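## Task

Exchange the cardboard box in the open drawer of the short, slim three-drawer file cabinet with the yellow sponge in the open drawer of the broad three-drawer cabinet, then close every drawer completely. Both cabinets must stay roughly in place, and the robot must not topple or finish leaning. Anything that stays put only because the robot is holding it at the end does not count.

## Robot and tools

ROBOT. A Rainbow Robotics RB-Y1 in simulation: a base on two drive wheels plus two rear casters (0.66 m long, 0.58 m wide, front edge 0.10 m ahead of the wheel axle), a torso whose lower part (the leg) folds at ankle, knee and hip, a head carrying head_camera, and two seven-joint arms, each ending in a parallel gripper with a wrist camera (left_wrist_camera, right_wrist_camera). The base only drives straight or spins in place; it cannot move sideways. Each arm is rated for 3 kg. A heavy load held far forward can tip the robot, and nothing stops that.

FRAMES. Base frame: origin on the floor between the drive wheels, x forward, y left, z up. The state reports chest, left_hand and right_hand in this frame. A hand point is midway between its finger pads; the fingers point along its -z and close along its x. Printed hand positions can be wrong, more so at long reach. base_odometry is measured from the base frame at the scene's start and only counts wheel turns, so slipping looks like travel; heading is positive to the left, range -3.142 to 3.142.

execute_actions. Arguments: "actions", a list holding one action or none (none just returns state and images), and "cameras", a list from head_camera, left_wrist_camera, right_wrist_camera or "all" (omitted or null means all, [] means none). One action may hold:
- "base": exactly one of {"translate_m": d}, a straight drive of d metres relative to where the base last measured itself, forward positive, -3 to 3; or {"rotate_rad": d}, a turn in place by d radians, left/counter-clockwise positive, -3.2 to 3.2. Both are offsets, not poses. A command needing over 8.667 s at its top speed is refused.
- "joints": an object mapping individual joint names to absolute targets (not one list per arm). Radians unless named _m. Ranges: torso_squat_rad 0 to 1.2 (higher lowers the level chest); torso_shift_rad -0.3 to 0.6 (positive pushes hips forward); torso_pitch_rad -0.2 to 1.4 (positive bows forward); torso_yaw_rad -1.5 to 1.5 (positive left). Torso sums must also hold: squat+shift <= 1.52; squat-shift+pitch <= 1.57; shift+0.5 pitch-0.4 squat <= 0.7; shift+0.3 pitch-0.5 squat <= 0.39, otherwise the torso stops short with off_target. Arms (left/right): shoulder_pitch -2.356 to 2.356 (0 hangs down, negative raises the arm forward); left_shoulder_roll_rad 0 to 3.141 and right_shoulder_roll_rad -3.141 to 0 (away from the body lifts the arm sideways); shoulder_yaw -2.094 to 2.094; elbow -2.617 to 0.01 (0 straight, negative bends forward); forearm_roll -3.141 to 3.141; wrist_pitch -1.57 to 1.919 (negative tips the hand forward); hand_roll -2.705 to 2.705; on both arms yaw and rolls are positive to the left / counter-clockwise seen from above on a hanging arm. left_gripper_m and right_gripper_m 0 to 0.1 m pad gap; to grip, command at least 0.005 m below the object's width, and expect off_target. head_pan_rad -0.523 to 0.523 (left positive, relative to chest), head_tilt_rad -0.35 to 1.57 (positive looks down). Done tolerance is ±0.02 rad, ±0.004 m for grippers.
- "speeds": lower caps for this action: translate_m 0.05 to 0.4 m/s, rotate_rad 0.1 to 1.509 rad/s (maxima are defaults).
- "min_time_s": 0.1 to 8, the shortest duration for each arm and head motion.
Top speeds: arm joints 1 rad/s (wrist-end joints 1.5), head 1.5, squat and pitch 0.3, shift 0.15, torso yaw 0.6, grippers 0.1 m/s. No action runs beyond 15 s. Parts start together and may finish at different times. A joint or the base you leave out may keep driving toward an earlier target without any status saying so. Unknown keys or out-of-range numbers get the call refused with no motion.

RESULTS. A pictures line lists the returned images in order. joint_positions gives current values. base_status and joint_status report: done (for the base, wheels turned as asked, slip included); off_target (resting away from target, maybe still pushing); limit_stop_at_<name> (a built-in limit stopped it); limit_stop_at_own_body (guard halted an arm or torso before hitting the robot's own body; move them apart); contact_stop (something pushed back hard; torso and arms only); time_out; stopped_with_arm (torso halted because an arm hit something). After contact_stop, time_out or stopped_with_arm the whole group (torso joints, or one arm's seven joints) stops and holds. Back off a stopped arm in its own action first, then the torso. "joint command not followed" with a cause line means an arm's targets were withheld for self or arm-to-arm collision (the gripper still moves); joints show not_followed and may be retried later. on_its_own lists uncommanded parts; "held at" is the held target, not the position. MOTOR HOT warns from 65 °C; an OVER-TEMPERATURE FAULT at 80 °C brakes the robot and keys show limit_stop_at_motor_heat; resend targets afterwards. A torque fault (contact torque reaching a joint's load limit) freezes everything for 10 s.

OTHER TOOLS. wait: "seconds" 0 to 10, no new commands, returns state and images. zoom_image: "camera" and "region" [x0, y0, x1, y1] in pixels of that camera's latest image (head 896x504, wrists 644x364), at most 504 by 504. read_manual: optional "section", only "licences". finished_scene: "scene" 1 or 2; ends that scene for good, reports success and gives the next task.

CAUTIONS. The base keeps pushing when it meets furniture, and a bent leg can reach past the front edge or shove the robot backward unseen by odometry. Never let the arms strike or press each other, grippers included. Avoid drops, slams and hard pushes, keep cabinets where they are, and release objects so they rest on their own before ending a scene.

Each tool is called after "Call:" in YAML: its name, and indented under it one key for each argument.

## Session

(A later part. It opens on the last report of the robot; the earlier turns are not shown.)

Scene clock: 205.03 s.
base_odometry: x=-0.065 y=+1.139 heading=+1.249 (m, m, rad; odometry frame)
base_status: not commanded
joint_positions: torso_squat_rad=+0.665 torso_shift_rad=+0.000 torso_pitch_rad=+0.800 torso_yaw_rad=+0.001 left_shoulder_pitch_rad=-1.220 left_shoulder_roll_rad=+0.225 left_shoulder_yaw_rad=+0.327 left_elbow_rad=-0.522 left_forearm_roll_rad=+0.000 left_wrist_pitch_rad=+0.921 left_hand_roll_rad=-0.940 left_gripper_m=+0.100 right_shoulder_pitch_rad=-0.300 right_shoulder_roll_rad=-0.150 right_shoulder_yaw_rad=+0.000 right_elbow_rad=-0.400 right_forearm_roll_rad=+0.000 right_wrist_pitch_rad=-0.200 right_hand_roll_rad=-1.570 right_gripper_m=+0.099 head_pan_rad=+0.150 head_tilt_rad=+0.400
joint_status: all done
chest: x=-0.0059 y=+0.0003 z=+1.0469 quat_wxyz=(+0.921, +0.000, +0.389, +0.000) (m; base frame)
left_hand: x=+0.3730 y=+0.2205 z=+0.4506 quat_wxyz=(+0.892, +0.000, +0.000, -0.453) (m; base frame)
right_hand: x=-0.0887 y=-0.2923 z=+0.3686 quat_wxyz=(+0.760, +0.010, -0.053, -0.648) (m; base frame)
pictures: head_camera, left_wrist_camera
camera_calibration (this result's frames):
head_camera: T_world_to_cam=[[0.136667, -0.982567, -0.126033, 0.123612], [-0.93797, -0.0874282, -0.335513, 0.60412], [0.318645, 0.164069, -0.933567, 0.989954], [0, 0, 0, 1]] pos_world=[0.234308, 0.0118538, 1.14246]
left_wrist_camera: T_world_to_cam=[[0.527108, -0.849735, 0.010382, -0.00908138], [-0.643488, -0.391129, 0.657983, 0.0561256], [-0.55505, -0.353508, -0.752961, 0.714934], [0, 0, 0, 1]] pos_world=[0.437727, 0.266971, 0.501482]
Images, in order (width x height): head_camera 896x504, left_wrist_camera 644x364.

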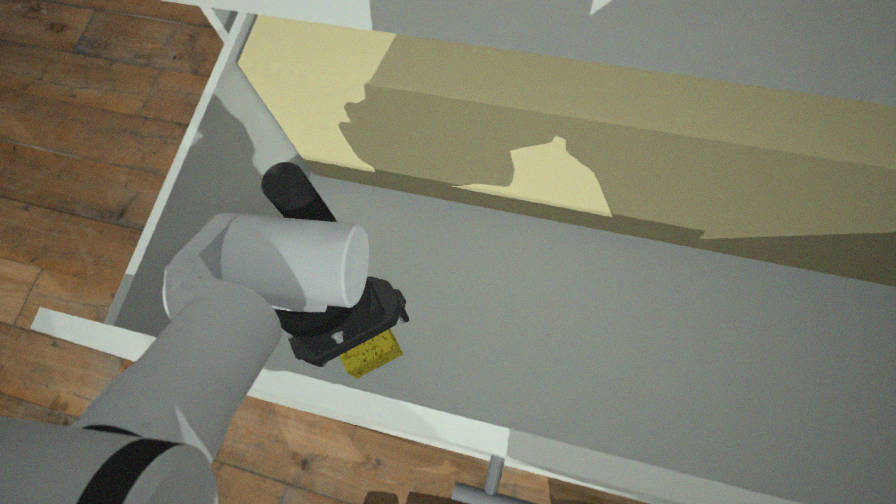

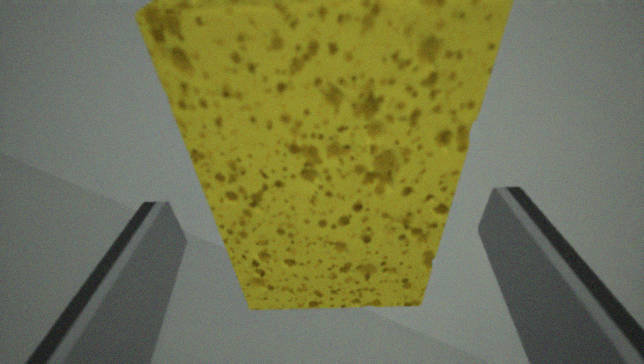

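Call:
execute_actions:
  actions:
    - {"joints":{"torso_squat_rad":0.685}}
  cameras: []

Call:
execute_actions:
  actions:
    - {"joints":{"left_gripper_m":0.03}}
  cameras: ["left_wrist_camera"]

Scene clock: 208.60 s.
base_odometry: x=-0.065 y=+1.139 heading=+1.249 (m, m, rad; odometry frame)
base_status: not commanded
joint_positions: torso_squat_rad=+0.685 torso_shift_rad=+0.000 torso_pitch_rad=+0.800 torso_yaw_rad=+0.001 left_shoulder_pitch_rad=-1.221 left_shoulder_roll_rad=+0.225 left_shoulder_yaw_rad=+0.327 left_elbow_rad=-0.522 left_forearm_roll_rad=+0.000 left_wrist_pitch_rad=+0.921 left_hand_roll_rad=-0.940 left_gripper_m=+0.100 right_shoulder_pitch_rad=-0.300 right_shoulder_roll_rad=-0.150 right_shoulder_yaw_rad=+0.000 right_elbow_rad=-0.400 right_forearm_roll_rad=+0.000 right_wrist_pitch_rad=-0.200 right_hand_roll_rad=-1.570 right_gripper_m=+0.099 head_pan_rad=+0.150 head_tilt_rad=+0.400
joint_status: all done
chest: x=-0.0059 y=+0.0003 z=+1.0382 quat_wxyz=(+0.921, +0.000, +0.389, +0.000) (m; base frame)
left_hand: x=+0.3730 y=+0.2205 z=+0.4419 quat_wxyz=(+0.892, +0.000, +0.000, -0.453) (m; base frame)
right_hand: x=-0.0887 y=-0.2923 z=+0.3598 quat_wxyz=(+0.760, +0.010, -0.053, -0.648) (m; base frame)
pictures: none
No camera images: the call's "cameras" was empty. Leave "cameras" out to get every camera's image.

Scene clock: 209.80 s.
base_odometry: x=-0.065 y=+1.139 heading=+1.249 (m, m, rad; odometry frame)
base_status: not commanded
joint_positions: torso_squat_rad=+0.685 torso_shift_rad=+0.000 torso_pitch_rad=+0.800 torso_yaw_rad=+0.001 left_shoulder_pitch_rad=-1.221 left_shoulder_roll_rad=+0.225 left_shoulder_yaw_rad=+0.327 left_elbow_rad=-0.522 left_forearm_roll_rad=+0.000 left_wrist_pitch_rad=+0.921 left_hand_roll_rad=-0.940 left_gripper_m=+0.059 right_shoulder_pitch_rad=-0.300 right_shoulder_roll_rad=-0.150 right_shoulder_yaw_rad=+0.000 right_elbow_rad=-0.400 right_forearm_roll_rad=+0.000 right_wrist_pitch_rad=-0.200 right_hand_roll_rad=-1.570 right_gripper_m=+0.099 head_pan_rad=+0.150 head_tilt_rad=+0.400
joint_status: left_gripper_m off_target (ended at +0.059, target +0.030)
chest: x=-0.0059 y=+0.0003 z=+1.0382 quat_wxyz=(+0.921, +0.000, +0.389, +0.000) (m; base frame)
left_hand: x=+0.3730 y=+0.2205 z=+0.4419 quat_wxyz=(+0.892, +0.000, +0.000, -0.453) (m; base frame)
right_hand: x=-0.0887 y=-0.2923 z=+0.3598 quat_wxyz=(+0.760, +0.010, -0.053, -0.648) (m; base frame)
pictures: left_wrist_camera
camera_calibration (this result's frames):
left_wrist_camera: T_world_to_cam=[[0.527108, -0.849735, 0.0103957, -0.00900201], [-0.643514, -0.391136, 0.657953, 0.061904], [-0.55502, -0.353502, -0.752987, 0.708369], [0, 0, 0, 1]] pos_world=[0.43774, 0.266974, 0.492756]
Images, in order (width x height): left_wrist_camera 644x364.

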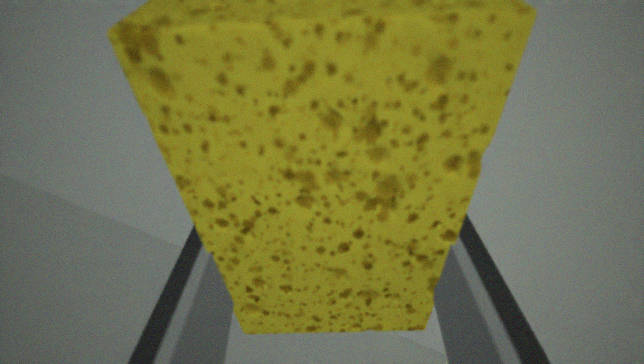

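Call:
execute_actions:
  actions:
    - {"joints":{"torso_squat_rad":0,"left_shoulder_pitch_rad":-0.9675,"left_shoulder_roll_rad":0.145,"left_shoulder_yaw_rad":0.2855,"left_elbow_rad":-1.347,"left_wrist_pitch_rad":1.485},"min_time_s":2.3}
  cameras: ["left_wrist_camera"]

Call:
execute_actions:
  actions:
    - {"joints":{"left_shoulder_pitch_rad":-0.96,"left_shoulder_roll_rad":0.144,"left_shoulder_yaw_rad":0.284,"left_elbow_rad":-1.747,"left_wrist_pitch_rad":1.877}}
  cameras: ["left_wrist_camera","head_camera"]

Scene clock: 224.17 s.
base_odometry: x=-0.065 y=+1.139 heading=+1.249 (m, m, rad; odometry frame)
base_status: not commanded
joint_positions: torso_squat_rad=+0.000 torso_shift_rad=+0.000 torso_pitch_rad=+0.800 torso_yaw_rad=+0.001 left_shoulder_pitch_rad=-0.968 left_shoulder_roll_rad=+0.145 left_shoulder_yaw_rad=+0.286 left_elbow_rad=-1.347 left_forearm_roll_rad=+0.000 left_wrist_pitch_rad=+1.485 left_hand_roll_rad=-0.940 left_gripper_m=+0.059 right_shoulder_pitch_rad=-0.300 right_shoulder_roll_rad=-0.150 right_shoulder_yaw_rad=+0.000 right_elbow_rad=-0.400 right_forearm_roll_rad=+0.000 right_wrist_pitch_rad=-0.200 right_hand_roll_rad=-1.570 right_gripper_m=+0.099 head_pan_rad=+0.150 head_tilt_rad=+0.400
joint_status: all done
chest: x=-0.0058 y=+0.0004 z=+1.1961 quat_wxyz=(+0.921, +0.000, +0.389, +0.000) (m; base frame)
left_hand: x=+0.3728 y=+0.2206 z=+0.6994 quat_wxyz=(+0.892, +0.000, +0.000, -0.452) (m; base frame)
right_hand: x=-0.0887 y=-0.2923 z=+0.5177 quat_wxyz=(+0.760, +0.010, -0.053, -0.648) (m; base frame)
pictures: left_wrist_camera
camera_calibration (this result's frames):
left_wrist_camera: T_world_to_cam=[[0.527847, -0.849277, 0.0103015, -0.0117834], [-0.642635, -0.391425, 0.65864, -0.108371], [-0.555335, -0.354282, -0.752388, 0.902004], [0, 0, 0, 1]] pos_world=[0.437492, 0.267137, 0.750156]
Images, in order (width x height): left_wrist_camera 644x364.

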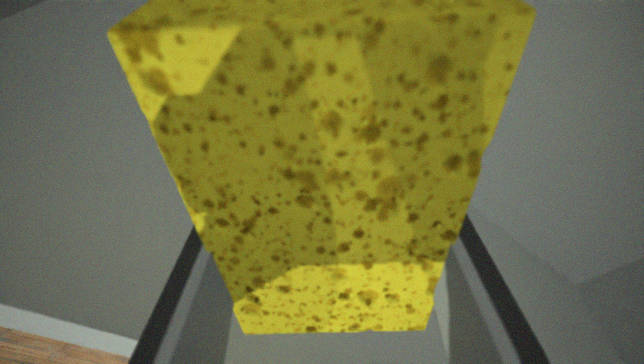

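Scene clock: 225.20 s.
base_odometry: x=-0.065 y=+1.139 heading=+1.249 (m, m, rad; odometry frame)
base_status: not commanded
joint_positions: torso_squat_rad=+0.000 torso_shift_rad=+0.000 torso_pitch_rad=+0.800 torso_yaw_rad=+0.001 left_shoulder_pitch_rad=-0.960 left_shoulder_roll_rad=+0.144 left_shoulder_yaw_rad=+0.284 left_elbow_rad=-1.747 left_forearm_roll_rad=+0.000 left_wrist_pitch_rad=+1.877 left_hand_roll_rad=-0.940 left_gripper_m=+0.059 right_shoulder_pitch_rad=-0.300 right_shoulder_roll_rad=-0.150 right_shoulder_yaw_rad=+0.000 right_elbow_rad=-0.400 right_forearm_roll_rad=+0.000 right_wrist_pitch_rad=-0.200 right_hand_roll_rad=-1.570 right_gripper_m=+0.099 head_pan_rad=+0.150 head_tilt_rad=+0.400
joint_status: all done
chest: x=-0.0058 y=+0.0004 z=+1.1961 quat_wxyz=(+0.921, +0.000, +0.389, +0.000) (m; base frame)
left_hand: x=+0.3719 y=+0.2210 z=+0.7995 quat_wxyz=(+0.892, +0.001, +0.000, -0.452) (m; base frame)
right_hand: x=-0.0887 y=-0.2923 z=+0.5177 quat_wxyz=(+0.760, +0.010, -0.053, -0.648) (m; base frame)
pictures: head_camera, left_wrist_camera
camera_calibration (this result's frames):
head_camera: T_world_to_cam=[[0.136659, -0.982566, -0.126045, 0.142458], [-0.937984, -0.0874229, -0.335475, 0.654179], [0.318607, 0.164074, -0.933579, 1.12917], [0, 0, 0, 1]] pos_world=[0.234378, 0.0118964, 1.29159]
left_wrist_camera: T_world_to_cam=[[0.527875, -0.849264, 0.00994339, -0.0117222], [-0.643137, -0.392051, 0.657778, -0.173682], [-0.554729, -0.353619, -0.753147, 0.977305], [0, 0, 0, 1]] pos_world=[0.436625, 0.267546, 0.850414]
Images, in order (width x height): head_camera 896x504, left_wrist_camera 644x364.

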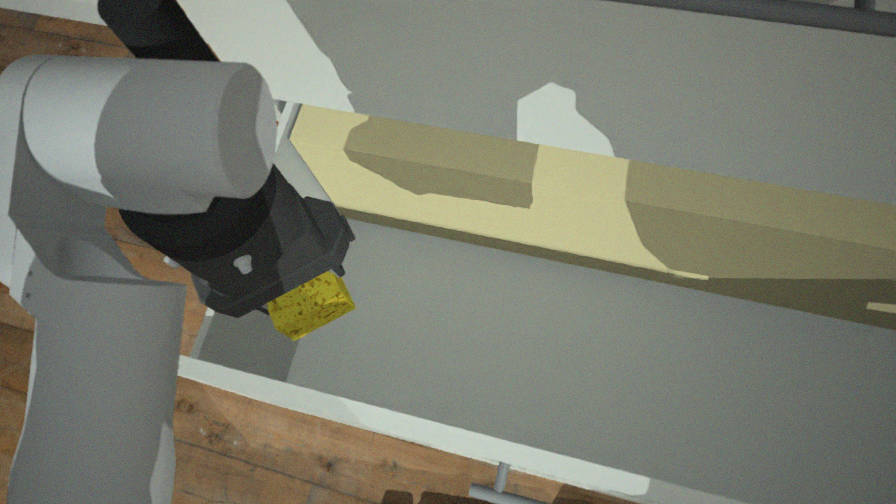

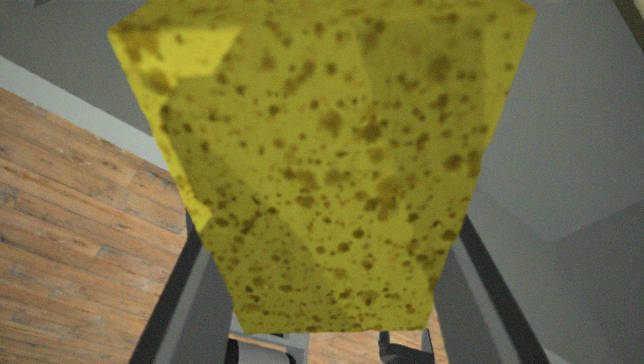

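Call:
execute_actions:
  actions:
    - {"base":{"translate_m":-0.15}}
  cameras: []

Call:
execute_actions:
  actions:
    - {"base":{"rotate_rad":0.476},"joints":{"left_hand_roll_rad":-1.57}}
  cameras: []

Call:
execute_actions:
  actions:
    - {"base":{"translate_m":-1.884}}
  cameras: []

Call:
execute_actions:
  actions:
    - {"base":{"rotate_rad":2.5},"joints":{"head_pan_rad":0.15,"head_tilt_rad":-0.2}}
  cameras: ["head_camera"]

Scene clock: 250.73 s.
base_odometry: x=-0.112 y=+0.997 heading=+1.247 (m, m, rad; odometry frame)
base_status: done
joint_positions: torso_squat_rad=+0.000 torso_shift_rad=+0.000 torso_pitch_rad=+0.800 torso_yaw_rad=+0.001 left_shoulder_pitch_rad=-0.960 left_shoulder_roll_rad=+0.144 left_shoulder_yaw_rad=+0.284 left_elbow_rad=-1.747 left_forearm_roll_rad=+0.000 left_wrist_pitch_rad=+1.877 left_hand_roll_rad=-0.940 left_gripper_m=+0.059 right_shoulder_pitch_rad=-0.300 right_shoulder_roll_rad=-0.150 right_shoulder_yaw_rad=+0.000 right_elbow_rad=-0.400 right_forearm_roll_rad=+0.000 right_wrist_pitch_rad=-0.200 right_hand_roll_rad=-1.570 right_gripper_m=+0.099 head_pan_rad=+0.150 head_tilt_rad=+0.400
joint_status: not commanded
chest: x=-0.0059 y=+0.0004 z=+1.1961 quat_wxyz=(+0.921, +0.000, +0.389, +0.000) (m; base frame)
left_hand: x=+0.3718 y=+0.2211 z=+0.7995 quat_wxyz=(+0.892, +0.001, +0.000, -0.452) (m; base frame)
right_hand: x=-0.0888 y=-0.2923 z=+0.5178 quat_wxyz=(+0.760, +0.010, -0.053, -0.648) (m; base frame)
pictures: none
No camera images: the call's "cameras" was empty. Leave "cameras" out to get every camera's image.

Scene clock: 253.03 s.
base_odometry: x=-0.112 y=+0.997 heading=+1.722 (m, m, rad; odometry frame)
base_status: done
joint_positions: torso_squat_rad=+0.000 torso_shift_rad=+0.000 torso_pitch_rad=+0.800 torso_yaw_rad=+0.001 left_shoulder_pitch_rad=-0.960 left_shoulder_roll_rad=+0.144 left_shoulder_yaw_rad=+0.284 left_elbow_rad=-1.747 left_forearm_roll_rad=+0.000 left_wrist_pitch_rad=+1.877 left_hand_roll_rad=-1.570 left_gripper_m=+0.059 right_shoulder_pitch_rad=-0.300 right_shoulder_roll_rad=-0.150 right_shoulder_yaw_rad=+0.000 right_elbow_rad=-0.400 right_forearm_roll_rad=+0.000 right_wrist_pitch_rad=-0.200 right_hand_roll_rad=-1.570 right_gripper_m=+0.099 head_pan_rad=+0.150 head_tilt_rad=+0.400
joint_status: all done
chest: x=-0.0059 y=+0.0004 z=+1.1961 quat_wxyz=(+0.921, +0.000, +0.389, +0.000) (m; base frame)
left_hand: x=+0.3718 y=+0.2211 z=+0.7995 quat_wxyz=(+0.708, +0.001, +0.000, -0.706) (m; base frame)
right_hand: x=-0.0888 y=-0.2923 z=+0.5178 quat_wxyz=(+0.760, +0.010, -0.053, -0.648) (m; base frame)
pictures: none
No camera images: the call's "cameras" was empty. Leave "cameras" out to get every camera's image.

Scene clock: 259.30 s.
base_odometry: x=+0.173 y=-0.866 heading=+1.723 (m, m, rad; odometry frame)
base_status: done
joint_positions: torso_squat_rad=+0.000 torso_shift_rad=+0.000 torso_pitch_rad=+0.800 torso_yaw_rad=+0.001 left_shoulder_pitch_rad=-0.960 left_shoulder_roll_rad=+0.144 left_shoulder_yaw_rad=+0.284 left_elbow_rad=-1.747 left_forearm_roll_rad=+0.000 left_wrist_pitch_rad=+1.877 left_hand_roll_rad=-1.570 left_gripper_m=+0.059 right_shoulder_pitch_rad=-0.300 right_shoulder_roll_rad=-0.150 right_shoulder_yaw_rad=+0.000 right_elbow_rad=-0.400 right_forearm_roll_rad=+0.000 right_wrist_pitch_rad=-0.200 right_hand_roll_rad=-1.570 right_gripper_m=+0.099 head_pan_rad=+0.150 head_tilt_rad=+0.400
joint_status: not commanded
chest: x=-0.0058 y=+0.0004 z=+1.1961 quat_wxyz=(+0.921, +0.000, +0.389, +0.000) (m; base frame)
left_hand: x=+0.3718 y=+0.2211 z=+0.7995 quat_wxyz=(+0.708, +0.001, +0.000, -0.706) (m; base frame)
right_hand: x=-0.0888 y=-0.2923 z=+0.5177 quat_wxyz=(+0.760, +0.010, -0.053, -0.648) (m; base frame)
pictures: none
No camera images: the call's "cameras" was empty. Leave "cameras" out to get every camera's image.

Scene clock: 264.13 s.
base_odometry: x=+0.173 y=-0.866 heading=-2.061 (m, m, rad; odometry frame)
base_status: done
joint_positions: torso_squat_rad=+0.000 torso_shift_rad=+0.000 torso_pitch_rad=+0.800 torso_yaw_rad=+0.001 left_shoulder_pitch_rad=-0.960 left_shoulder_roll_rad=+0.144 left_shoulder_yaw_rad=+0.284 left_elbow_rad=-1.747 left_forearm_roll_rad=+0.000 left_wrist_pitch_rad=+1.877 left_hand_roll_rad=-1.570 left_gripper_m=+0.059 right_shoulder_pitch_rad=-0.300 right_shoulder_roll_rad=-0.150 right_shoulder_yaw_rad=+0.000 right_elbow_rad=-0.400 right_forearm_roll_rad=+0.000 right_wrist_pitch_rad=-0.200 right_hand_roll_rad=-1.570 right_gripper_m=+0.099 head_pan_rad=+0.150 head_tilt_rad=-0.200
joint_status: all done
chest: x=-0.0058 y=+0.0004 z=+1.1961 quat_wxyz=(+0.921, +0.000, +0.389, +0.000) (m; base frame)
left_hand: x=+0.3718 y=+0.2211 z=+0.7995 quat_wxyz=(+0.708, +0.001, +0.000, -0.706) (m; base frame)
right_hand: x=-0.0888 y=-0.2923 z=+0.5177 quat_wxyz=(+0.760, +0.010, -0.053, -0.648) (m; base frame)
pictures: head_camera
camera_calibration (this result's frames):
head_camera: T_world_to_cam=[[0.142054, -0.984332, -0.104461, 0.113179], [-0.591664, 0.000169474, -0.806184, 1.22233], [0.79357, 0.176327, -0.58237, 0.593042], [0, 0, 0, 1]] pos_world=[0.236509, 0.00662912, 1.34261]
Images, in order (width x height): head_camera 896x504.

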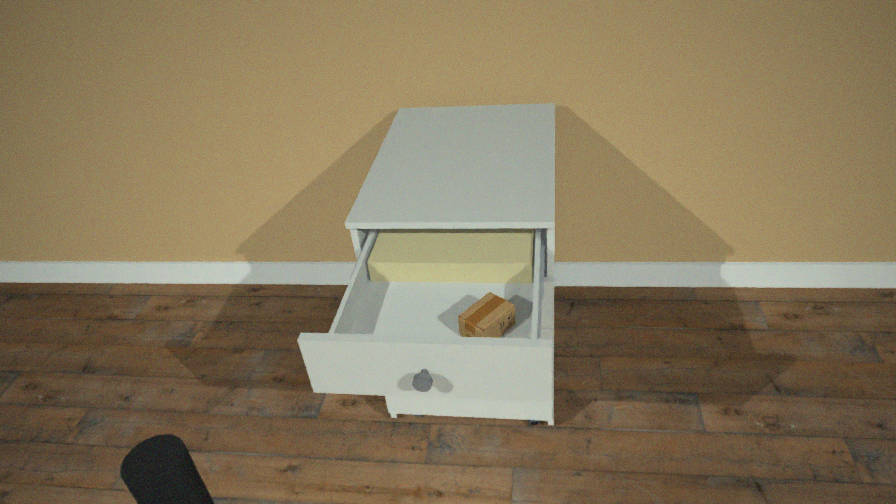

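Call:
execute_actions:
  actions:
    - {"base":{"translate_m":0.77},"joints":{"left_hand_roll_rad":1.386,"head_tilt_rad":0.2}}
  cameras: ["head_camera"]

Scene clock: 292.87 s.
base_odometry: x=-0.189 y=-1.545 heading=-2.060 (m, m, rad; odometry frame)
base_status: done
joint_positions: torso_squat_rad=+0.000 torso_shift_rad=+0.000 torso_pitch_rad=+0.800 torso_yaw_rad=+0.001 left_shoulder_pitch_rad=-0.960 left_shoulder_roll_rad=+0.144 left_shoulder_yaw_rad=+0.284 left_elbow_rad=-1.747 left_forearm_roll_rad=+0.000 left_wrist_pitch_rad=+1.877 left_hand_roll_rad=+1.386 left_gripper_m=+0.059 right_shoulder_pitch_rad=-0.300 right_shoulder_roll_rad=-0.150 right_shoulder_yaw_rad=+0.000 right_elbow_rad=-0.400 right_forearm_roll_rad=+0.000 right_wrist_pitch_rad=-0.200 right_hand_roll_rad=-1.570 right_gripper_m=+0.099 head_pan_rad=+0.150 head_tilt_rad=+0.200
joint_status: all done
chest: x=-0.0058 y=+0.0004 z=+1.1961 quat_wxyz=(+0.921, +0.000, +0.389, +0.000) (m; base frame)
left_hand: x=+0.3719 y=+0.2210 z=+0.7995 quat_wxyz=(+0.769, +0.000, -0.001, +0.639) (m; base frame)
right_hand: x=-0.0886 y=-0.2922 z=+0.5177 quat_wxyz=(+0.760, +0.010, -0.053, -0.648) (m; base frame)
pictures: head_camera
camera_calibration (this result's frames):
head_camera: T_world_to_cam=[[0.139889, -0.982962, -0.119235, 0.132991], [-0.85521, -0.0592524, -0.514884, 0.878281], [0.499046, 0.173997, -0.848927, 0.989814], [0, 0, 0, 1]] pos_world=[0.238548, 0.0105402, 1.30835]
Images, in order (width x height): head_camera 896x504.

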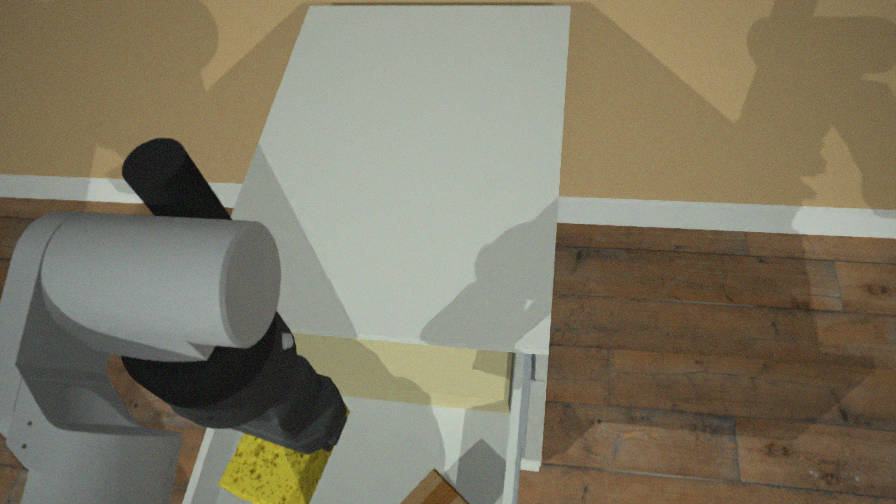

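Call:
execute_actions:
  actions:
    - {"base":{"rotate_rad":0.184},"joints":{"head_pan_rad":0.3,"head_tilt_rad":0.4}}
  cameras: []

Call:
execute_actions:
  actions:
    - {"joints":{"left_shoulder_pitch_rad":-0.9675,"left_shoulder_roll_rad":0.145,"left_shoulder_yaw_rad":0.2855,"left_elbow_rad":-1.347,"left_wrist_pitch_rad":1.485}}
  cameras: ["head_camera","left_wrist_camera"]

Scene clock: 298.83 s.
base_odometry: x=-0.189 y=-1.545 heading=-1.877 (m, m, rad; odometry frame)
base_status: done
joint_positions: torso_squat_rad=+0.000 torso_shift_rad=+0.000 torso_pitch_rad=+0.800 torso_yaw_rad=+0.001 left_shoulder_pitch_rad=-0.960 left_shoulder_roll_rad=+0.144 left_shoulder_yaw_rad=+0.284 left_elbow_rad=-1.747 left_forearm_roll_rad=+0.000 left_wrist_pitch_rad=+1.877 left_hand_roll_rad=+1.386 left_gripper_m=+0.059 right_shoulder_pitch_rad=-0.300 right_shoulder_roll_rad=-0.150 right_shoulder_yaw_rad=+0.000 right_elbow_rad=-0.400 right_forearm_roll_rad=+0.000 right_wrist_pitch_rad=-0.200 right_hand_roll_rad=-1.570 right_gripper_m=+0.099 head_pan_rad=+0.300 head_tilt_rad=+0.400
joint_status: all done
chest: x=-0.0058 y=+0.0004 z=+1.1961 quat_wxyz=(+0.921, +0.000, +0.389, +0.000) (m; base frame)
left_hand: x=+0.3719 y=+0.2210 z=+0.7995 quat_wxyz=(+0.769, +0.000, -0.001, +0.639) (m; base frame)
right_hand: x=-0.0886 y=-0.2922 z=+0.5177 quat_wxyz=(+0.760, +0.010, -0.053, -0.648) (m; base frame)
pictures: none
No camera images: the call's "cameras" was empty. Leave "cameras" out to get every camera's image.

Scene clock: 299.87 s.
base_odometry: x=-0.189 y=-1.545 heading=-1.877 (m, m, rad; odometry frame)
base_status: not commanded
joint_positions: torso_squat_rad=+0.000 torso_shift_rad=+0.000 torso_pitch_rad=+0.800 torso_yaw_rad=+0.001 left_shoulder_pitch_rad=-0.967 left_shoulder_roll_rad=+0.145 left_shoulder_yaw_rad=+0.286 left_elbow_rad=-1.347 left_forearm_roll_rad=+0.000 left_wrist_pitch_rad=+1.485 left_hand_roll_rad=+1.386 left_gripper_m=+0.059 right_shoulder_pitch_rad=-0.300 right_shoulder_roll_rad=-0.150 right_shoulder_yaw_rad=+0.000 right_elbow_rad=-0.400 right_forearm_roll_rad=+0.000 right_wrist_pitch_rad=-0.200 right_hand_roll_rad=-1.570 right_gripper_m=+0.099 head_pan_rad=+0.300 head_tilt_rad=+0.400
joint_status: all done
chest: x=-0.0058 y=+0.0004 z=+1.1961 quat_wxyz=(+0.921, +0.000, +0.389, +0.000) (m; base frame)
left_hand: x=+0.3725 y=+0.2204 z=+0.6993 quat_wxyz=(+0.769, +0.000, +0.000, +0.639) (m; base frame)
right_hand: x=-0.0886 y=-0.2923 z=+0.5177 quat_wxyz=(+0.760, +0.010, -0.053, -0.648) (m; base frame)
pictures: head_camera, left_wrist_camera
camera_calibration (this result's frames):
head_camera: T_world_to_cam=[[0.237502, -0.943801, -0.229853, 0.264019], [-0.925679, -0.148169, -0.348087, 0.668974], [0.294468, 0.295441, -0.908847, 1.10015], [0, 0, 0, 1]] pos_world=[0.232591, 0.0232716, 1.29342]
left_wrist_camera: T_world_to_cam=[[0.256986, 0.966369, 0.00940752, -0.310388], [0.725519, -0.199349, 0.658697, -0.660587], [0.63842, -0.16245, -0.752349, 0.414762], [0, 0, 0, 1]] pos_world=[0.294241, 0.23564, 0.750093]
Images, in order (width x height): head_camera 896x504, left_wrist_camera 644x364.

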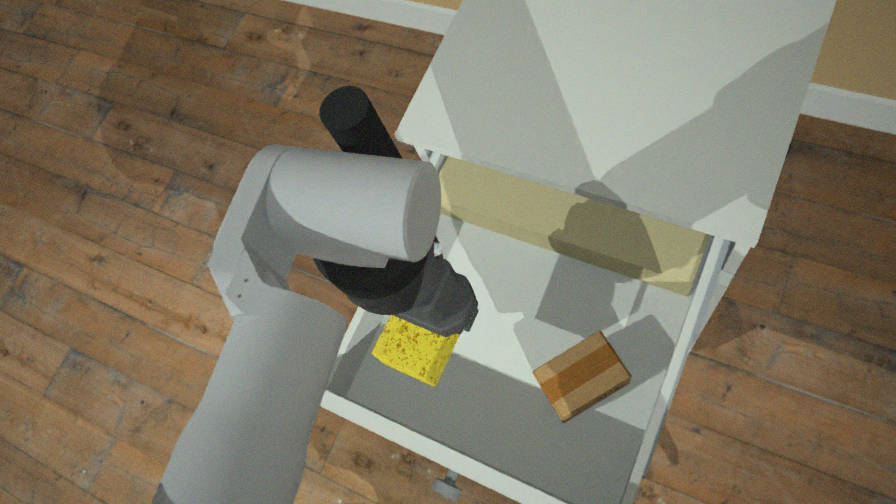

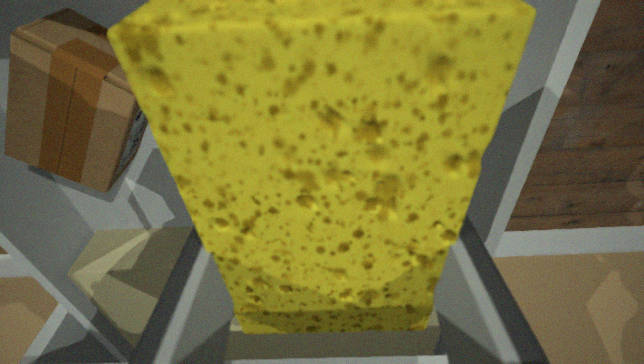

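Call:
execute_actions:
  actions:
    - {"base":{"rotate_rad":-0.045},"joints":{"left_hand_roll_rad":1.43,"torso_squat_rad":0.45}}
  cameras: ["head_camera","left_wrist_camera"]

Scene clock: 309.43 s.
base_odometry: x=-0.189 y=-1.545 heading=-1.922 (m, m, rad; odometry frame)
base_status: done
joint_positions: torso_squat_rad=+0.450 torso_shift_rad=+0.000 torso_pitch_rad=+0.800 torso_yaw_rad=+0.001 left_shoulder_pitch_rad=-0.967 left_shoulder_roll_rad=+0.145 left_shoulder_yaw_rad=+0.286 left_elbow_rad=-1.347 left_forearm_roll_rad=+0.000 left_wrist_pitch_rad=+1.485 left_hand_roll_rad=+1.430 left_gripper_m=+0.059 right_shoulder_pitch_rad=-0.300 right_shoulder_roll_rad=-0.150 right_shoulder_yaw_rad=+0.000 right_elbow_rad=-0.400 right_forearm_roll_rad=+0.000 right_wrist_pitch_rad=-0.200 right_hand_roll_rad=-1.570 right_gripper_m=+0.099 head_pan_rad=+0.300 head_tilt_rad=+0.400
joint_status: all done
chest: x=-0.0058 y=+0.0004 z=+1.1264 quat_wxyz=(+0.921, +0.000, +0.389, +0.000) (m; base frame)
left_hand: x=+0.3726 y=+0.2203 z=+0.6297 quat_wxyz=(+0.755, +0.000, +0.000, +0.656) (m; base frame)
right_hand: x=-0.0886 y=-0.2923 z=+0.4480 quat_wxyz=(+0.760, +0.010, -0.053, -0.648) (m; base frame)
pictures: head_camera, left_wrist_camera
camera_calibration (this result's frames):
head_camera: T_world_to_cam=[[0.237508, -0.943804, -0.229835, 0.247981], [-0.925652, -0.148155, -0.348163, 0.644762], [0.294547, 0.295439, -0.908822, 1.03683], [0, 0, 0, 1]] pos_world=[0.232533, 0.0232499, 1.22377]
left_wrist_camera: T_world_to_cam=[[0.214262, 0.976731, 0.00942666, -0.296083], [0.733485, -0.16726, 0.658804, -0.624872], [0.645051, -0.134242, -0.752255, 0.353616], [0, 0, 0, 1]] pos_world=[0.293673, 0.232147, 0.68047]
Images, in order (width x height): head_camera 896x504, left_wrist_camera 644x364.

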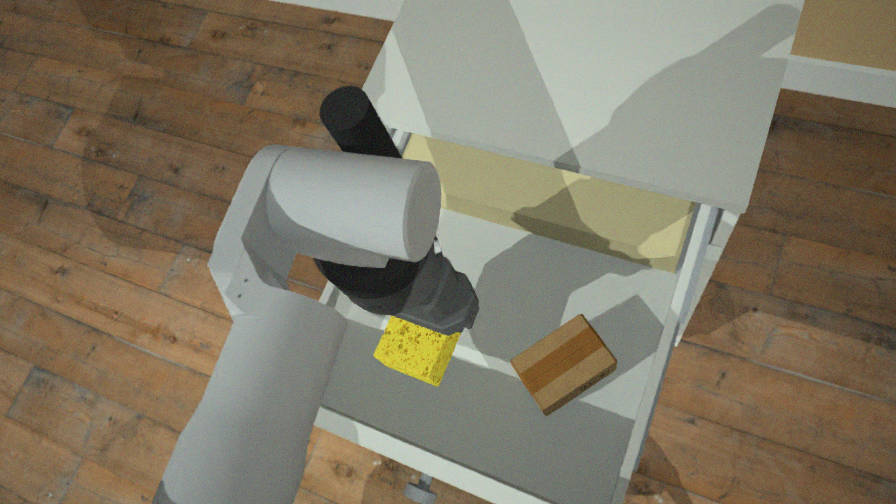

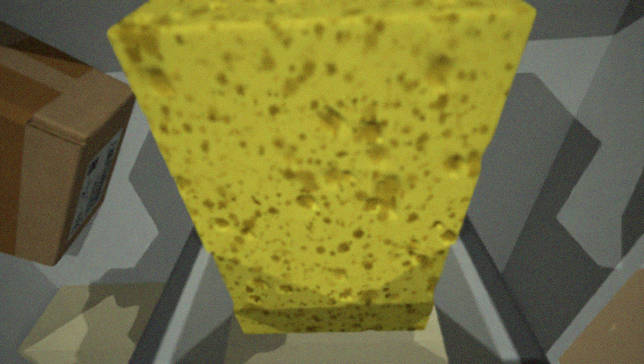

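Call:
execute_actions:
  actions:
    - {"joints":{"torso_squat_rad":0.62}}
  cameras: ["head_camera","left_wrist_camera"]

Scene clock: 313.07 s.
base_odometry: x=-0.189 y=-1.545 heading=-1.922 (m, m, rad; odometry frame)
base_status: not commanded
joint_positions: torso_squat_rad=+0.620 torso_shift_rad=+0.000 torso_pitch_rad=+0.799 torso_yaw_rad=+0.001 left_shoulder_pitch_rad=-0.969 left_shoulder_roll_rad=+0.145 left_shoulder_yaw_rad=+0.286 left_elbow_rad=-1.349 left_forearm_roll_rad=+0.000 left_wrist_pitch_rad=+1.485 left_hand_roll_rad=+1.430 left_gripper_m=+0.060 right_shoulder_pitch_rad=-0.300 right_shoulder_roll_rad=-0.150 right_shoulder_yaw_rad=+0.000 right_elbow_rad=-0.400 right_forearm_roll_rad=+0.000 right_wrist_pitch_rad=-0.200 right_hand_roll_rad=-1.570 right_gripper_m=+0.099 head_pan_rad=+0.300 head_tilt_rad=+0.400
joint_status: all done
chest: x=-0.0064 y=+0.0002 z=+1.0661 quat_wxyz=(+0.921, +0.000, +0.389, +0.000) (m; base frame)
left_hand: x=+0.3742 y=+0.2201 z=+0.5709 quat_wxyz=(+0.755, -0.002, -0.002, +0.656) (m; base frame)
right_hand: x=-0.0884 y=-0.2922 z=+0.3875 quat_wxyz=(+0.760, +0.010, -0.054, -0.648) (m; base frame)
pictures: head_camera, left_wrist_camera
camera_calibration (this result's frames):
head_camera: T_world_to_cam=[[0.237806, -0.943735, -0.229809, 0.234085], [-0.925224, -0.148075, -0.349335, 0.624473], [0.295651, 0.295698, -0.908379, 0.981699], [0, 0, 0, 1]] pos_world=[0.23187, 0.0230958, 1.1637]
left_wrist_camera: T_world_to_cam=[[0.214625, 0.97664, 0.0105132, -0.29637], [0.730269, -0.167612, 0.662279, -0.588069], [0.64857, -0.134464, -0.749183, 0.305314], [0, 0, 0, 1]] pos_world=[0.295039, 0.231934, 0.621318]
Images, in order (width x height): head_camera 896x504, left_wrist_camera 644x364.

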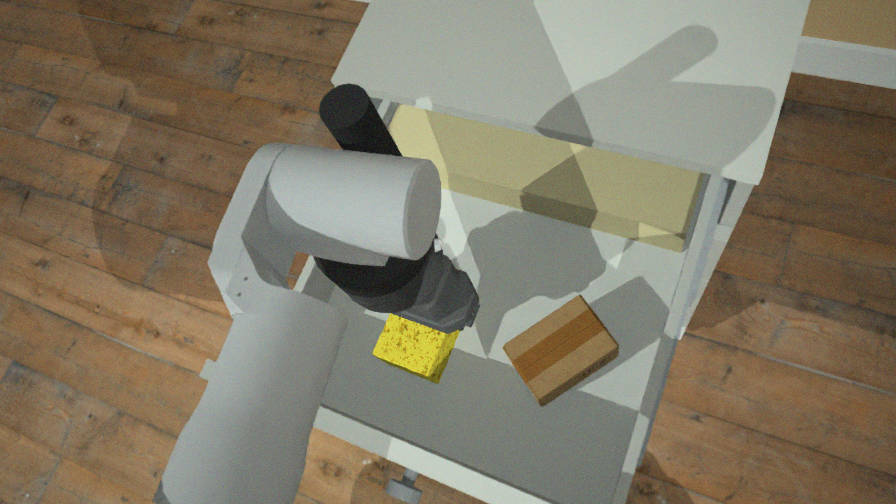

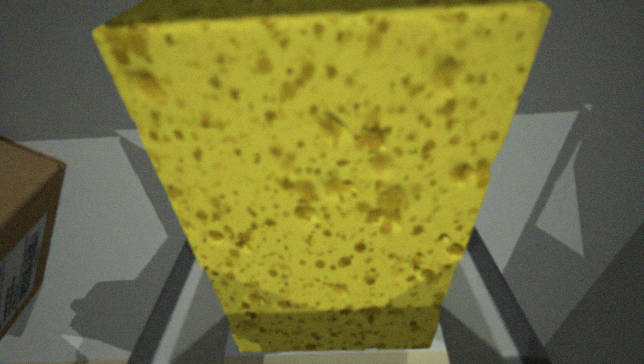

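Call:
execute_actions:
  actions:
    - {"joints":{"left_gripper_m":0.085,"torso_squat_rad":0.61}}
  cameras: []

Call:
execute_actions:
  actions:
    - {"joints":{"torso_squat_rad":0.25}}
  cameras: ["head_camera","left_wrist_camera"]

Scene clock: 317.57 s.
base_odometry: x=-0.189 y=-1.545 heading=-1.922 (m, m, rad; odometry frame)
base_status: not commanded
joint_positions: torso_squat_rad=+0.610 torso_shift_rad=+0.000 torso_pitch_rad=+0.800 torso_yaw_rad=+0.001 left_shoulder_pitch_rad=-0.968 left_shoulder_roll_rad=+0.145 left_shoulder_yaw_rad=+0.286 left_elbow_rad=-1.347 left_forearm_roll_rad=+0.000 left_wrist_pitch_rad=+1.485 left_hand_roll_rad=+1.430 left_gripper_m=+0.085 right_shoulder_pitch_rad=-0.300 right_shoulder_roll_rad=-0.150 right_shoulder_yaw_rad=+0.000 right_elbow_rad=-0.400 right_forearm_roll_rad=+0.000 right_wrist_pitch_rad=-0.200 right_hand_roll_rad=-1.570 right_gripper_m=+0.099 head_pan_rad=+0.300 head_tilt_rad=+0.400
joint_status: all done
chest: x=-0.0059 y=+0.0003 z=+1.0699 quat_wxyz=(+0.921, +0.000, +0.389, +0.000) (m; base frame)
left_hand: x=+0.3728 y=+0.2204 z=+0.5734 quat_wxyz=(+0.755, +0.000, +0.000, +0.656) (m; base frame)
right_hand: x=-0.0886 y=-0.2923 z=+0.3914 quat_wxyz=(+0.760, +0.010, -0.053, -0.648) (m; base frame)
pictures: none
No camera images: the call's "cameras" was empty. Leave "cameras" out to get every camera's image.

Scene clock: 319.53 s.
base_odometry: x=-0.189 y=-1.545 heading=-1.922 (m, m, rad; odometry frame)
base_status: not commanded
joint_positions: torso_squat_rad=+0.250 torso_shift_rad=+0.000 torso_pitch_rad=+0.800 torso_yaw_rad=+0.001 left_shoulder_pitch_rad=-0.968 left_shoulder_roll_rad=+0.145 left_shoulder_yaw_rad=+0.286 left_elbow_rad=-1.347 left_forearm_roll_rad=+0.000 left_wrist_pitch_rad=+1.485 left_hand_roll_rad=+1.430 left_gripper_m=+0.085 right_shoulder_pitch_rad=-0.300 right_shoulder_roll_rad=-0.150 right_shoulder_yaw_rad=+0.000 right_elbow_rad=-0.400 right_forearm_roll_rad=+0.000 right_wrist_pitch_rad=-0.200 right_hand_roll_rad=-1.570 right_gripper_m=+0.099 head_pan_rad=+0.300 head_tilt_rad=+0.400
joint_status: all done
chest: x=-0.0058 y=+0.0003 z=+1.1743 quat_wxyz=(+0.921, +0.000, +0.389, +0.000) (m; base frame)
left_hand: x=+0.3727 y=+0.2204 z=+0.6777 quat_wxyz=(+0.755, +0.000, +0.000, +0.656) (m; base frame)
right_hand: x=-0.0887 y=-0.2922 z=+0.4959 quat_wxyz=(+0.760, +0.010, -0.053, -0.648) (m; base frame)
pictures: head_camera, left_wrist_camera
camera_calibration (this result's frames):
head_camera: T_world_to_cam=[[0.237498, -0.943767, -0.229995, 0.259119], [-0.925688, -0.148121, -0.348082, 0.661374], [0.294442, 0.295573, -0.908813, 1.08035], [0, 0, 0, 1]] pos_world=[0.232585, 0.023189, 1.27165]
left_wrist_camera: T_world_to_cam=[[0.21427, 0.976725, 0.00980159, -0.296947], [0.733311, -0.167484, 0.658941, -0.656586], [0.645246, -0.134004, -0.752131, 0.389416], [0, 0, 0, 1]] pos_world=[0.29384, 0.232252, 0.728454]
Images, in order (width x height): head_camera 896x504, left_wrist_camera 644x364.

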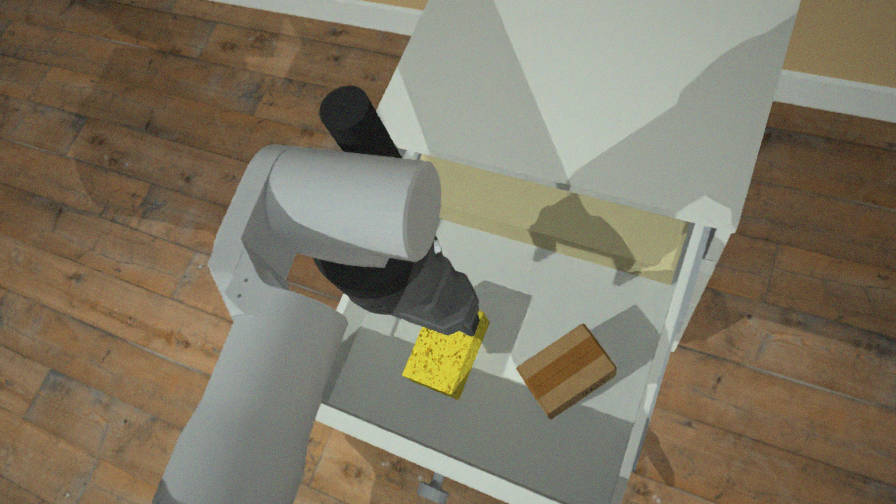

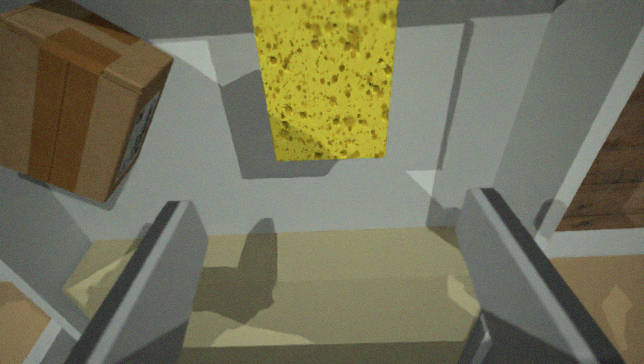

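Call:
zoom_image:
  camera: "head_camera"
  region: [480, 290, 680, 450]

Region (480, 290, 680, 450) of head_camera's 896x504 image, scaled by 2.520, with more detail than that image has; it fills the top 403 rows of this view, and the rest is white.

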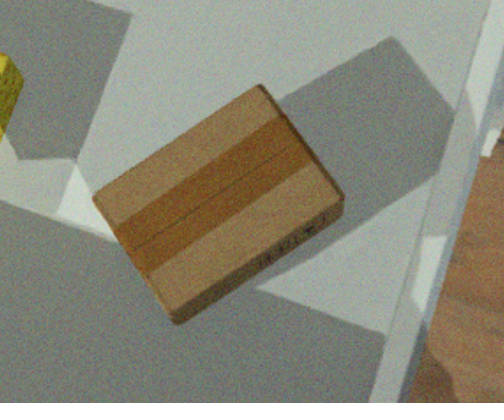

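Call:
execute_actions:
  actions:
    - {"base":{"translate_m":-0.087},"joints":{"torso_squat_rad":0.0,"left_gripper_m":0.095,"left_hand_roll_rad":1.10}}
  cameras: []

Call:
execute_actions:
  actions:
    - {"base":{"rotate_rad":-0.313},"joints":{"head_pan_rad":0.2}}
  cameras: ["head_camera","left_wrist_camera"]

Scene clock: 358.10 s.
base_odometry: x=-0.159 y=-1.464 heading=-1.920 (m, m, rad; odometry frame)
base_status: done
joint_positions: torso_squat_rad=+0.000 torso_shift_rad=+0.000 torso_pitch_rad=+0.800 torso_yaw_rad=+0.001 left_shoulder_pitch_rad=-0.967 left_shoulder_roll_rad=+0.145 left_shoulder_yaw_rad=+0.286 left_elbow_rad=-1.347 left_forearm_roll_rad=+0.000 left_wrist_pitch_rad=+1.485 left_hand_roll_rad=+1.100 left_gripper_m=+0.095 right_shoulder_pitch_rad=-0.300 right_shoulder_roll_rad=-0.150 right_shoulder_yaw_rad=+0.000 right_elbow_rad=-0.400 right_forearm_roll_rad=+0.000 right_wrist_pitch_rad=-0.200 right_hand_roll_rad=-1.570 right_gripper_m=+0.099 head_pan_rad=+0.300 head_tilt_rad=+0.400
joint_status: all done
chest: x=-0.0058 y=+0.0004 z=+1.1961 quat_wxyz=(+0.921, +0.000, +0.389, +0.000) (m; base frame)
left_hand: x=+0.3726 y=+0.2205 z=+0.6993 quat_wxyz=(+0.852, +0.000, +0.000, +0.523) (m; base frame)
right_hand: x=-0.0888 y=-0.2923 z=+0.5177 quat_wxyz=(+0.760, +0.010, -0.053, -0.648) (m; base frame)
pictures: none
No camera images: the call's "cameras" was empty. Leave "cameras" out to get every camera's image.

Scene clock: 360.03 s.
base_odometry: x=-0.159 y=-1.463 heading=-2.232 (m, m, rad; odometry frame)
base_status: done
joint_positions: torso_squat_rad=+0.000 torso_shift_rad=+0.000 torso_pitch_rad=+0.800 torso_yaw_rad=+0.001 left_shoulder_pitch_rad=-0.967 left_shoulder_roll_rad=+0.145 left_shoulder_yaw_rad=+0.286 left_elbow_rad=-1.347 left_forearm_roll_rad=+0.000 left_wrist_pitch_rad=+1.485 left_hand_roll_rad=+1.100 left_gripper_m=+0.095 right_shoulder_pitch_rad=-0.300 right_shoulder_roll_rad=-0.150 right_shoulder_yaw_rad=+0.000 right_elbow_rad=-0.400 right_forearm_roll_rad=+0.000 right_wrist_pitch_rad=-0.200 right_hand_roll_rad=-1.570 right_gripper_m=+0.099 head_pan_rad=+0.200 head_tilt_rad=+0.400
joint_status: all done
chest: x=-0.0058 y=+0.0004 z=+1.1961 quat_wxyz=(+0.921, +0.000, +0.389, +0.000) (m; base frame)
left_hand: x=+0.3726 y=+0.2205 z=+0.6993 quat_wxyz=(+0.852, +0.000, +0.000, +0.523) (m; base frame)
right_hand: x=-0.0888 y=-0.2923 z=+0.5177 quat_wxyz=(+0.760, +0.010, -0.053, -0.648) (m; base frame)
pictures: head_camera, left_wrist_camera
camera_calibration (this result's frames):
head_camera: T_world_to_cam=[[0.170743, -0.97205, -0.161141, 0.183556], [-0.934606, -0.107986, -0.338895, 0.658204], [0.312022, 0.208467, -0.926922, 1.12134], [0, 0, 0, 1]] pos_world=[0.233938, 0.0157392, 1.29203]
left_wrist_camera: T_world_to_cam=[[0.519087, 0.854667, 0.00969069, -0.383759], [0.639664, -0.395974, 0.658813, -0.585396], [0.566903, -0.335782, -0.752244, 0.479534], [0, 0, 0, 1]] pos_world=[0.301812, 0.257204, 0.750112]
Images, in order (width x height): head_camera 896x504, left_wrist_camera 644x364.

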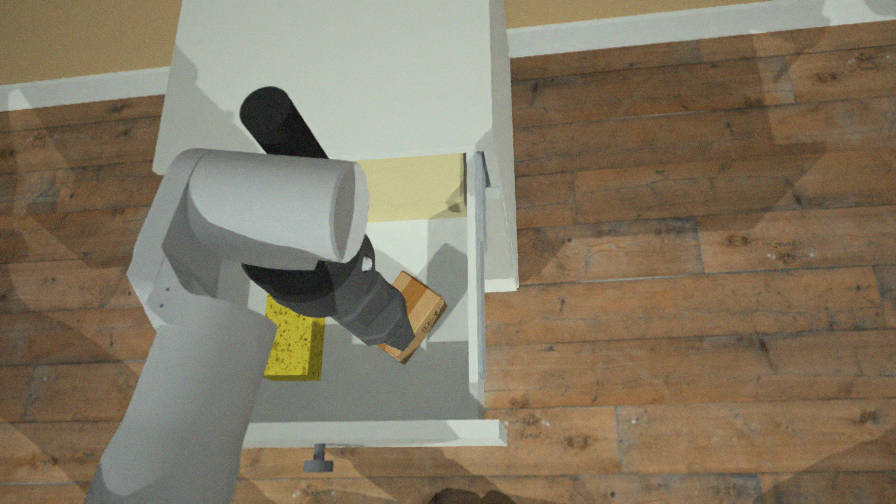

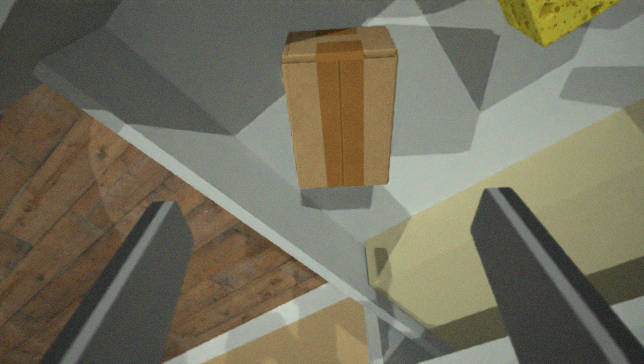

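Call:
execute_actions:
  actions:
    - {"base":{"translate_m":0.012},"speeds":{"translate_m":0.05},"joints":{"torso_squat_rad":0.45}}
  cameras: ["head_camera","left_wrist_camera"]

Scene clock: 370.17 s.
base_odometry: x=-0.167 y=-1.473 heading=-2.232 (m, m, rad; odometry frame)
base_status: done
joint_positions: torso_squat_rad=+0.450 torso_shift_rad=+0.000 torso_pitch_rad=+0.800 torso_yaw_rad=+0.001 left_shoulder_pitch_rad=-0.968 left_shoulder_roll_rad=+0.145 left_shoulder_yaw_rad=+0.286 left_elbow_rad=-1.347 left_forearm_roll_rad=+0.000 left_wrist_pitch_rad=+1.485 left_hand_roll_rad=+1.100 left_gripper_m=+0.095 right_shoulder_pitch_rad=-0.300 right_shoulder_roll_rad=-0.150 right_shoulder_yaw_rad=+0.000 right_elbow_rad=-0.400 right_forearm_roll_rad=+0.000 right_wrist_pitch_rad=-0.200 right_hand_roll_rad=-1.570 right_gripper_m=+0.099 head_pan_rad=+0.200 head_tilt_rad=+0.400
joint_status: all done
chest: x=-0.0059 y=+0.0004 z=+1.1264 quat_wxyz=(+0.921, +0.000, +0.389, +0.000) (m; base frame)
left_hand: x=+0.3726 y=+0.2204 z=+0.6297 quat_wxyz=(+0.852, +0.000, +0.000, +0.523) (m; base frame)
right_hand: x=-0.0887 y=-0.2923 z=+0.4480 quat_wxyz=(+0.760, +0.010, -0.053, -0.648) (m; base frame)
pictures: head_camera, left_wrist_camera
camera_calibration (this result's frames):
head_camera: T_world_to_cam=[[0.170764, -0.97205, -0.161117, 0.172295], [-0.93456, -0.107985, -0.339024, 0.634677], [0.31215, 0.208466, -0.926879, 1.05676], [0, 0, 0, 1]] pos_world=[0.233856, 0.0157171, 1.22241]
left_wrist_camera: T_world_to_cam=[[0.519098, 0.854659, 0.00976504, -0.383114], [0.63954, -0.395968, 0.658937, -0.539615], [0.567033, -0.335808, -0.752135, 0.427047], [0, 0, 0, 1]] pos_world=[0.301829, 0.257167, 0.68051]
Images, in order (width x height): head_camera 896x504, left_wrist_camera 644x364.

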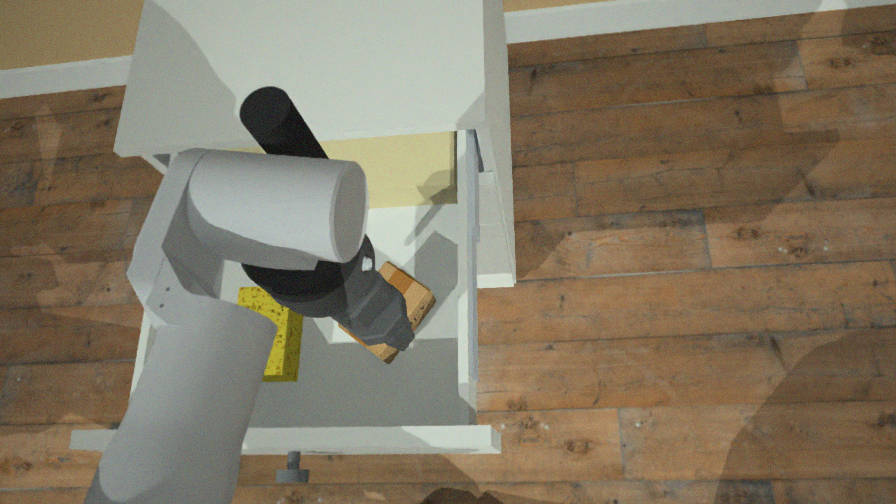

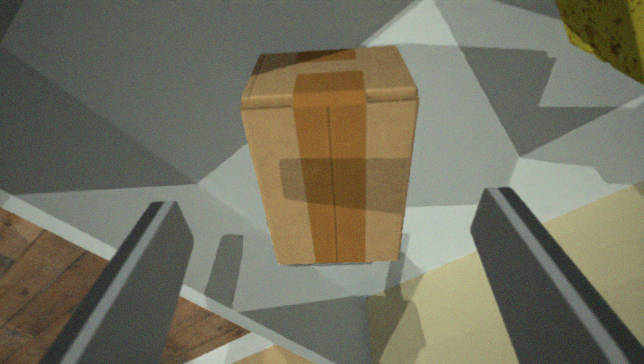

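Call:
execute_actions:
  actions:
    - {"joints":{"torso_squat_rad":0.6}}
  cameras: ["head_camera","left_wrist_camera"]

Scene clock: 373.77 s.
base_odometry: x=-0.167 y=-1.473 heading=-2.232 (m, m, rad; odometry frame)
base_status: not commanded
joint_positions: torso_squat_rad=+0.600 torso_shift_rad=+0.000 torso_pitch_rad=+0.800 torso_yaw_rad=+0.001 left_shoulder_pitch_rad=-0.968 left_shoulder_roll_rad=+0.145 left_shoulder_yaw_rad=+0.286 left_elbow_rad=-1.347 left_forearm_roll_rad=+0.000 left_wrist_pitch_rad=+1.485 left_hand_roll_rad=+1.100 left_gripper_m=+0.095 right_shoulder_pitch_rad=-0.300 right_shoulder_roll_rad=-0.150 right_shoulder_yaw_rad=+0.000 right_elbow_rad=-0.400 right_forearm_roll_rad=+0.000 right_wrist_pitch_rad=-0.200 right_hand_roll_rad=-1.570 right_gripper_m=+0.099 head_pan_rad=+0.200 head_tilt_rad=+0.400
joint_status: all done
chest: x=-0.0059 y=+0.0003 z=+1.0738 quat_wxyz=(+0.921, +0.000, +0.389, +0.000) (m; base frame)
left_hand: x=+0.3726 y=+0.2204 z=+0.5771 quat_wxyz=(+0.852, +0.000, +0.000, +0.523) (m; base frame)
right_hand: x=-0.0887 y=-0.2923 z=+0.3955 quat_wxyz=(+0.760, +0.010, -0.053, -0.648) (m; base frame)
pictures: head_camera, left_wrist_camera
camera_calibration (this result's frames):
head_camera: T_world_to_cam=[[0.170759, -0.97205, -0.161122, 0.163813], [-0.93457, -0.107985, -0.338995, 0.616812], [0.312121, 0.208466, -0.926889, 1.00803], [0, 0, 0, 1]] pos_world=[0.233854, 0.0157004, 1.16982]
left_wrist_camera: T_world_to_cam=[[0.519098, 0.85466, 0.0097298, -0.382546], [0.639573, -0.395961, 0.658909, -0.504941], [0.566996, -0.335815, -0.75216, 0.387523], [0, 0, 0, 1]] pos_world=[0.301802, 0.257145, 0.627911]
Images, in order (width x height): head_camera 896x504, left_wrist_camera 644x364.

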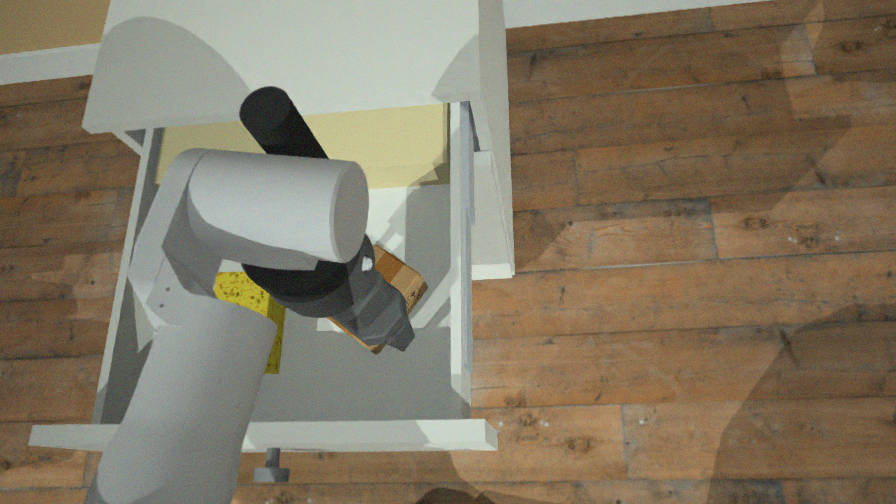

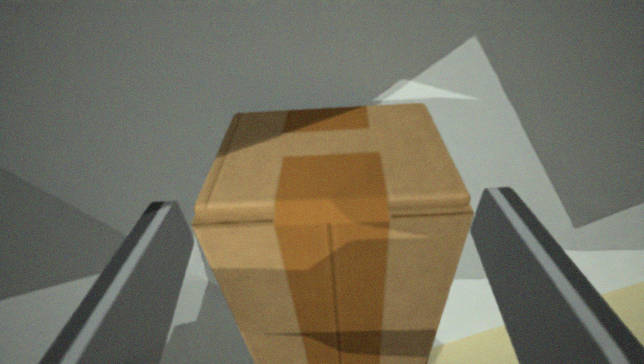

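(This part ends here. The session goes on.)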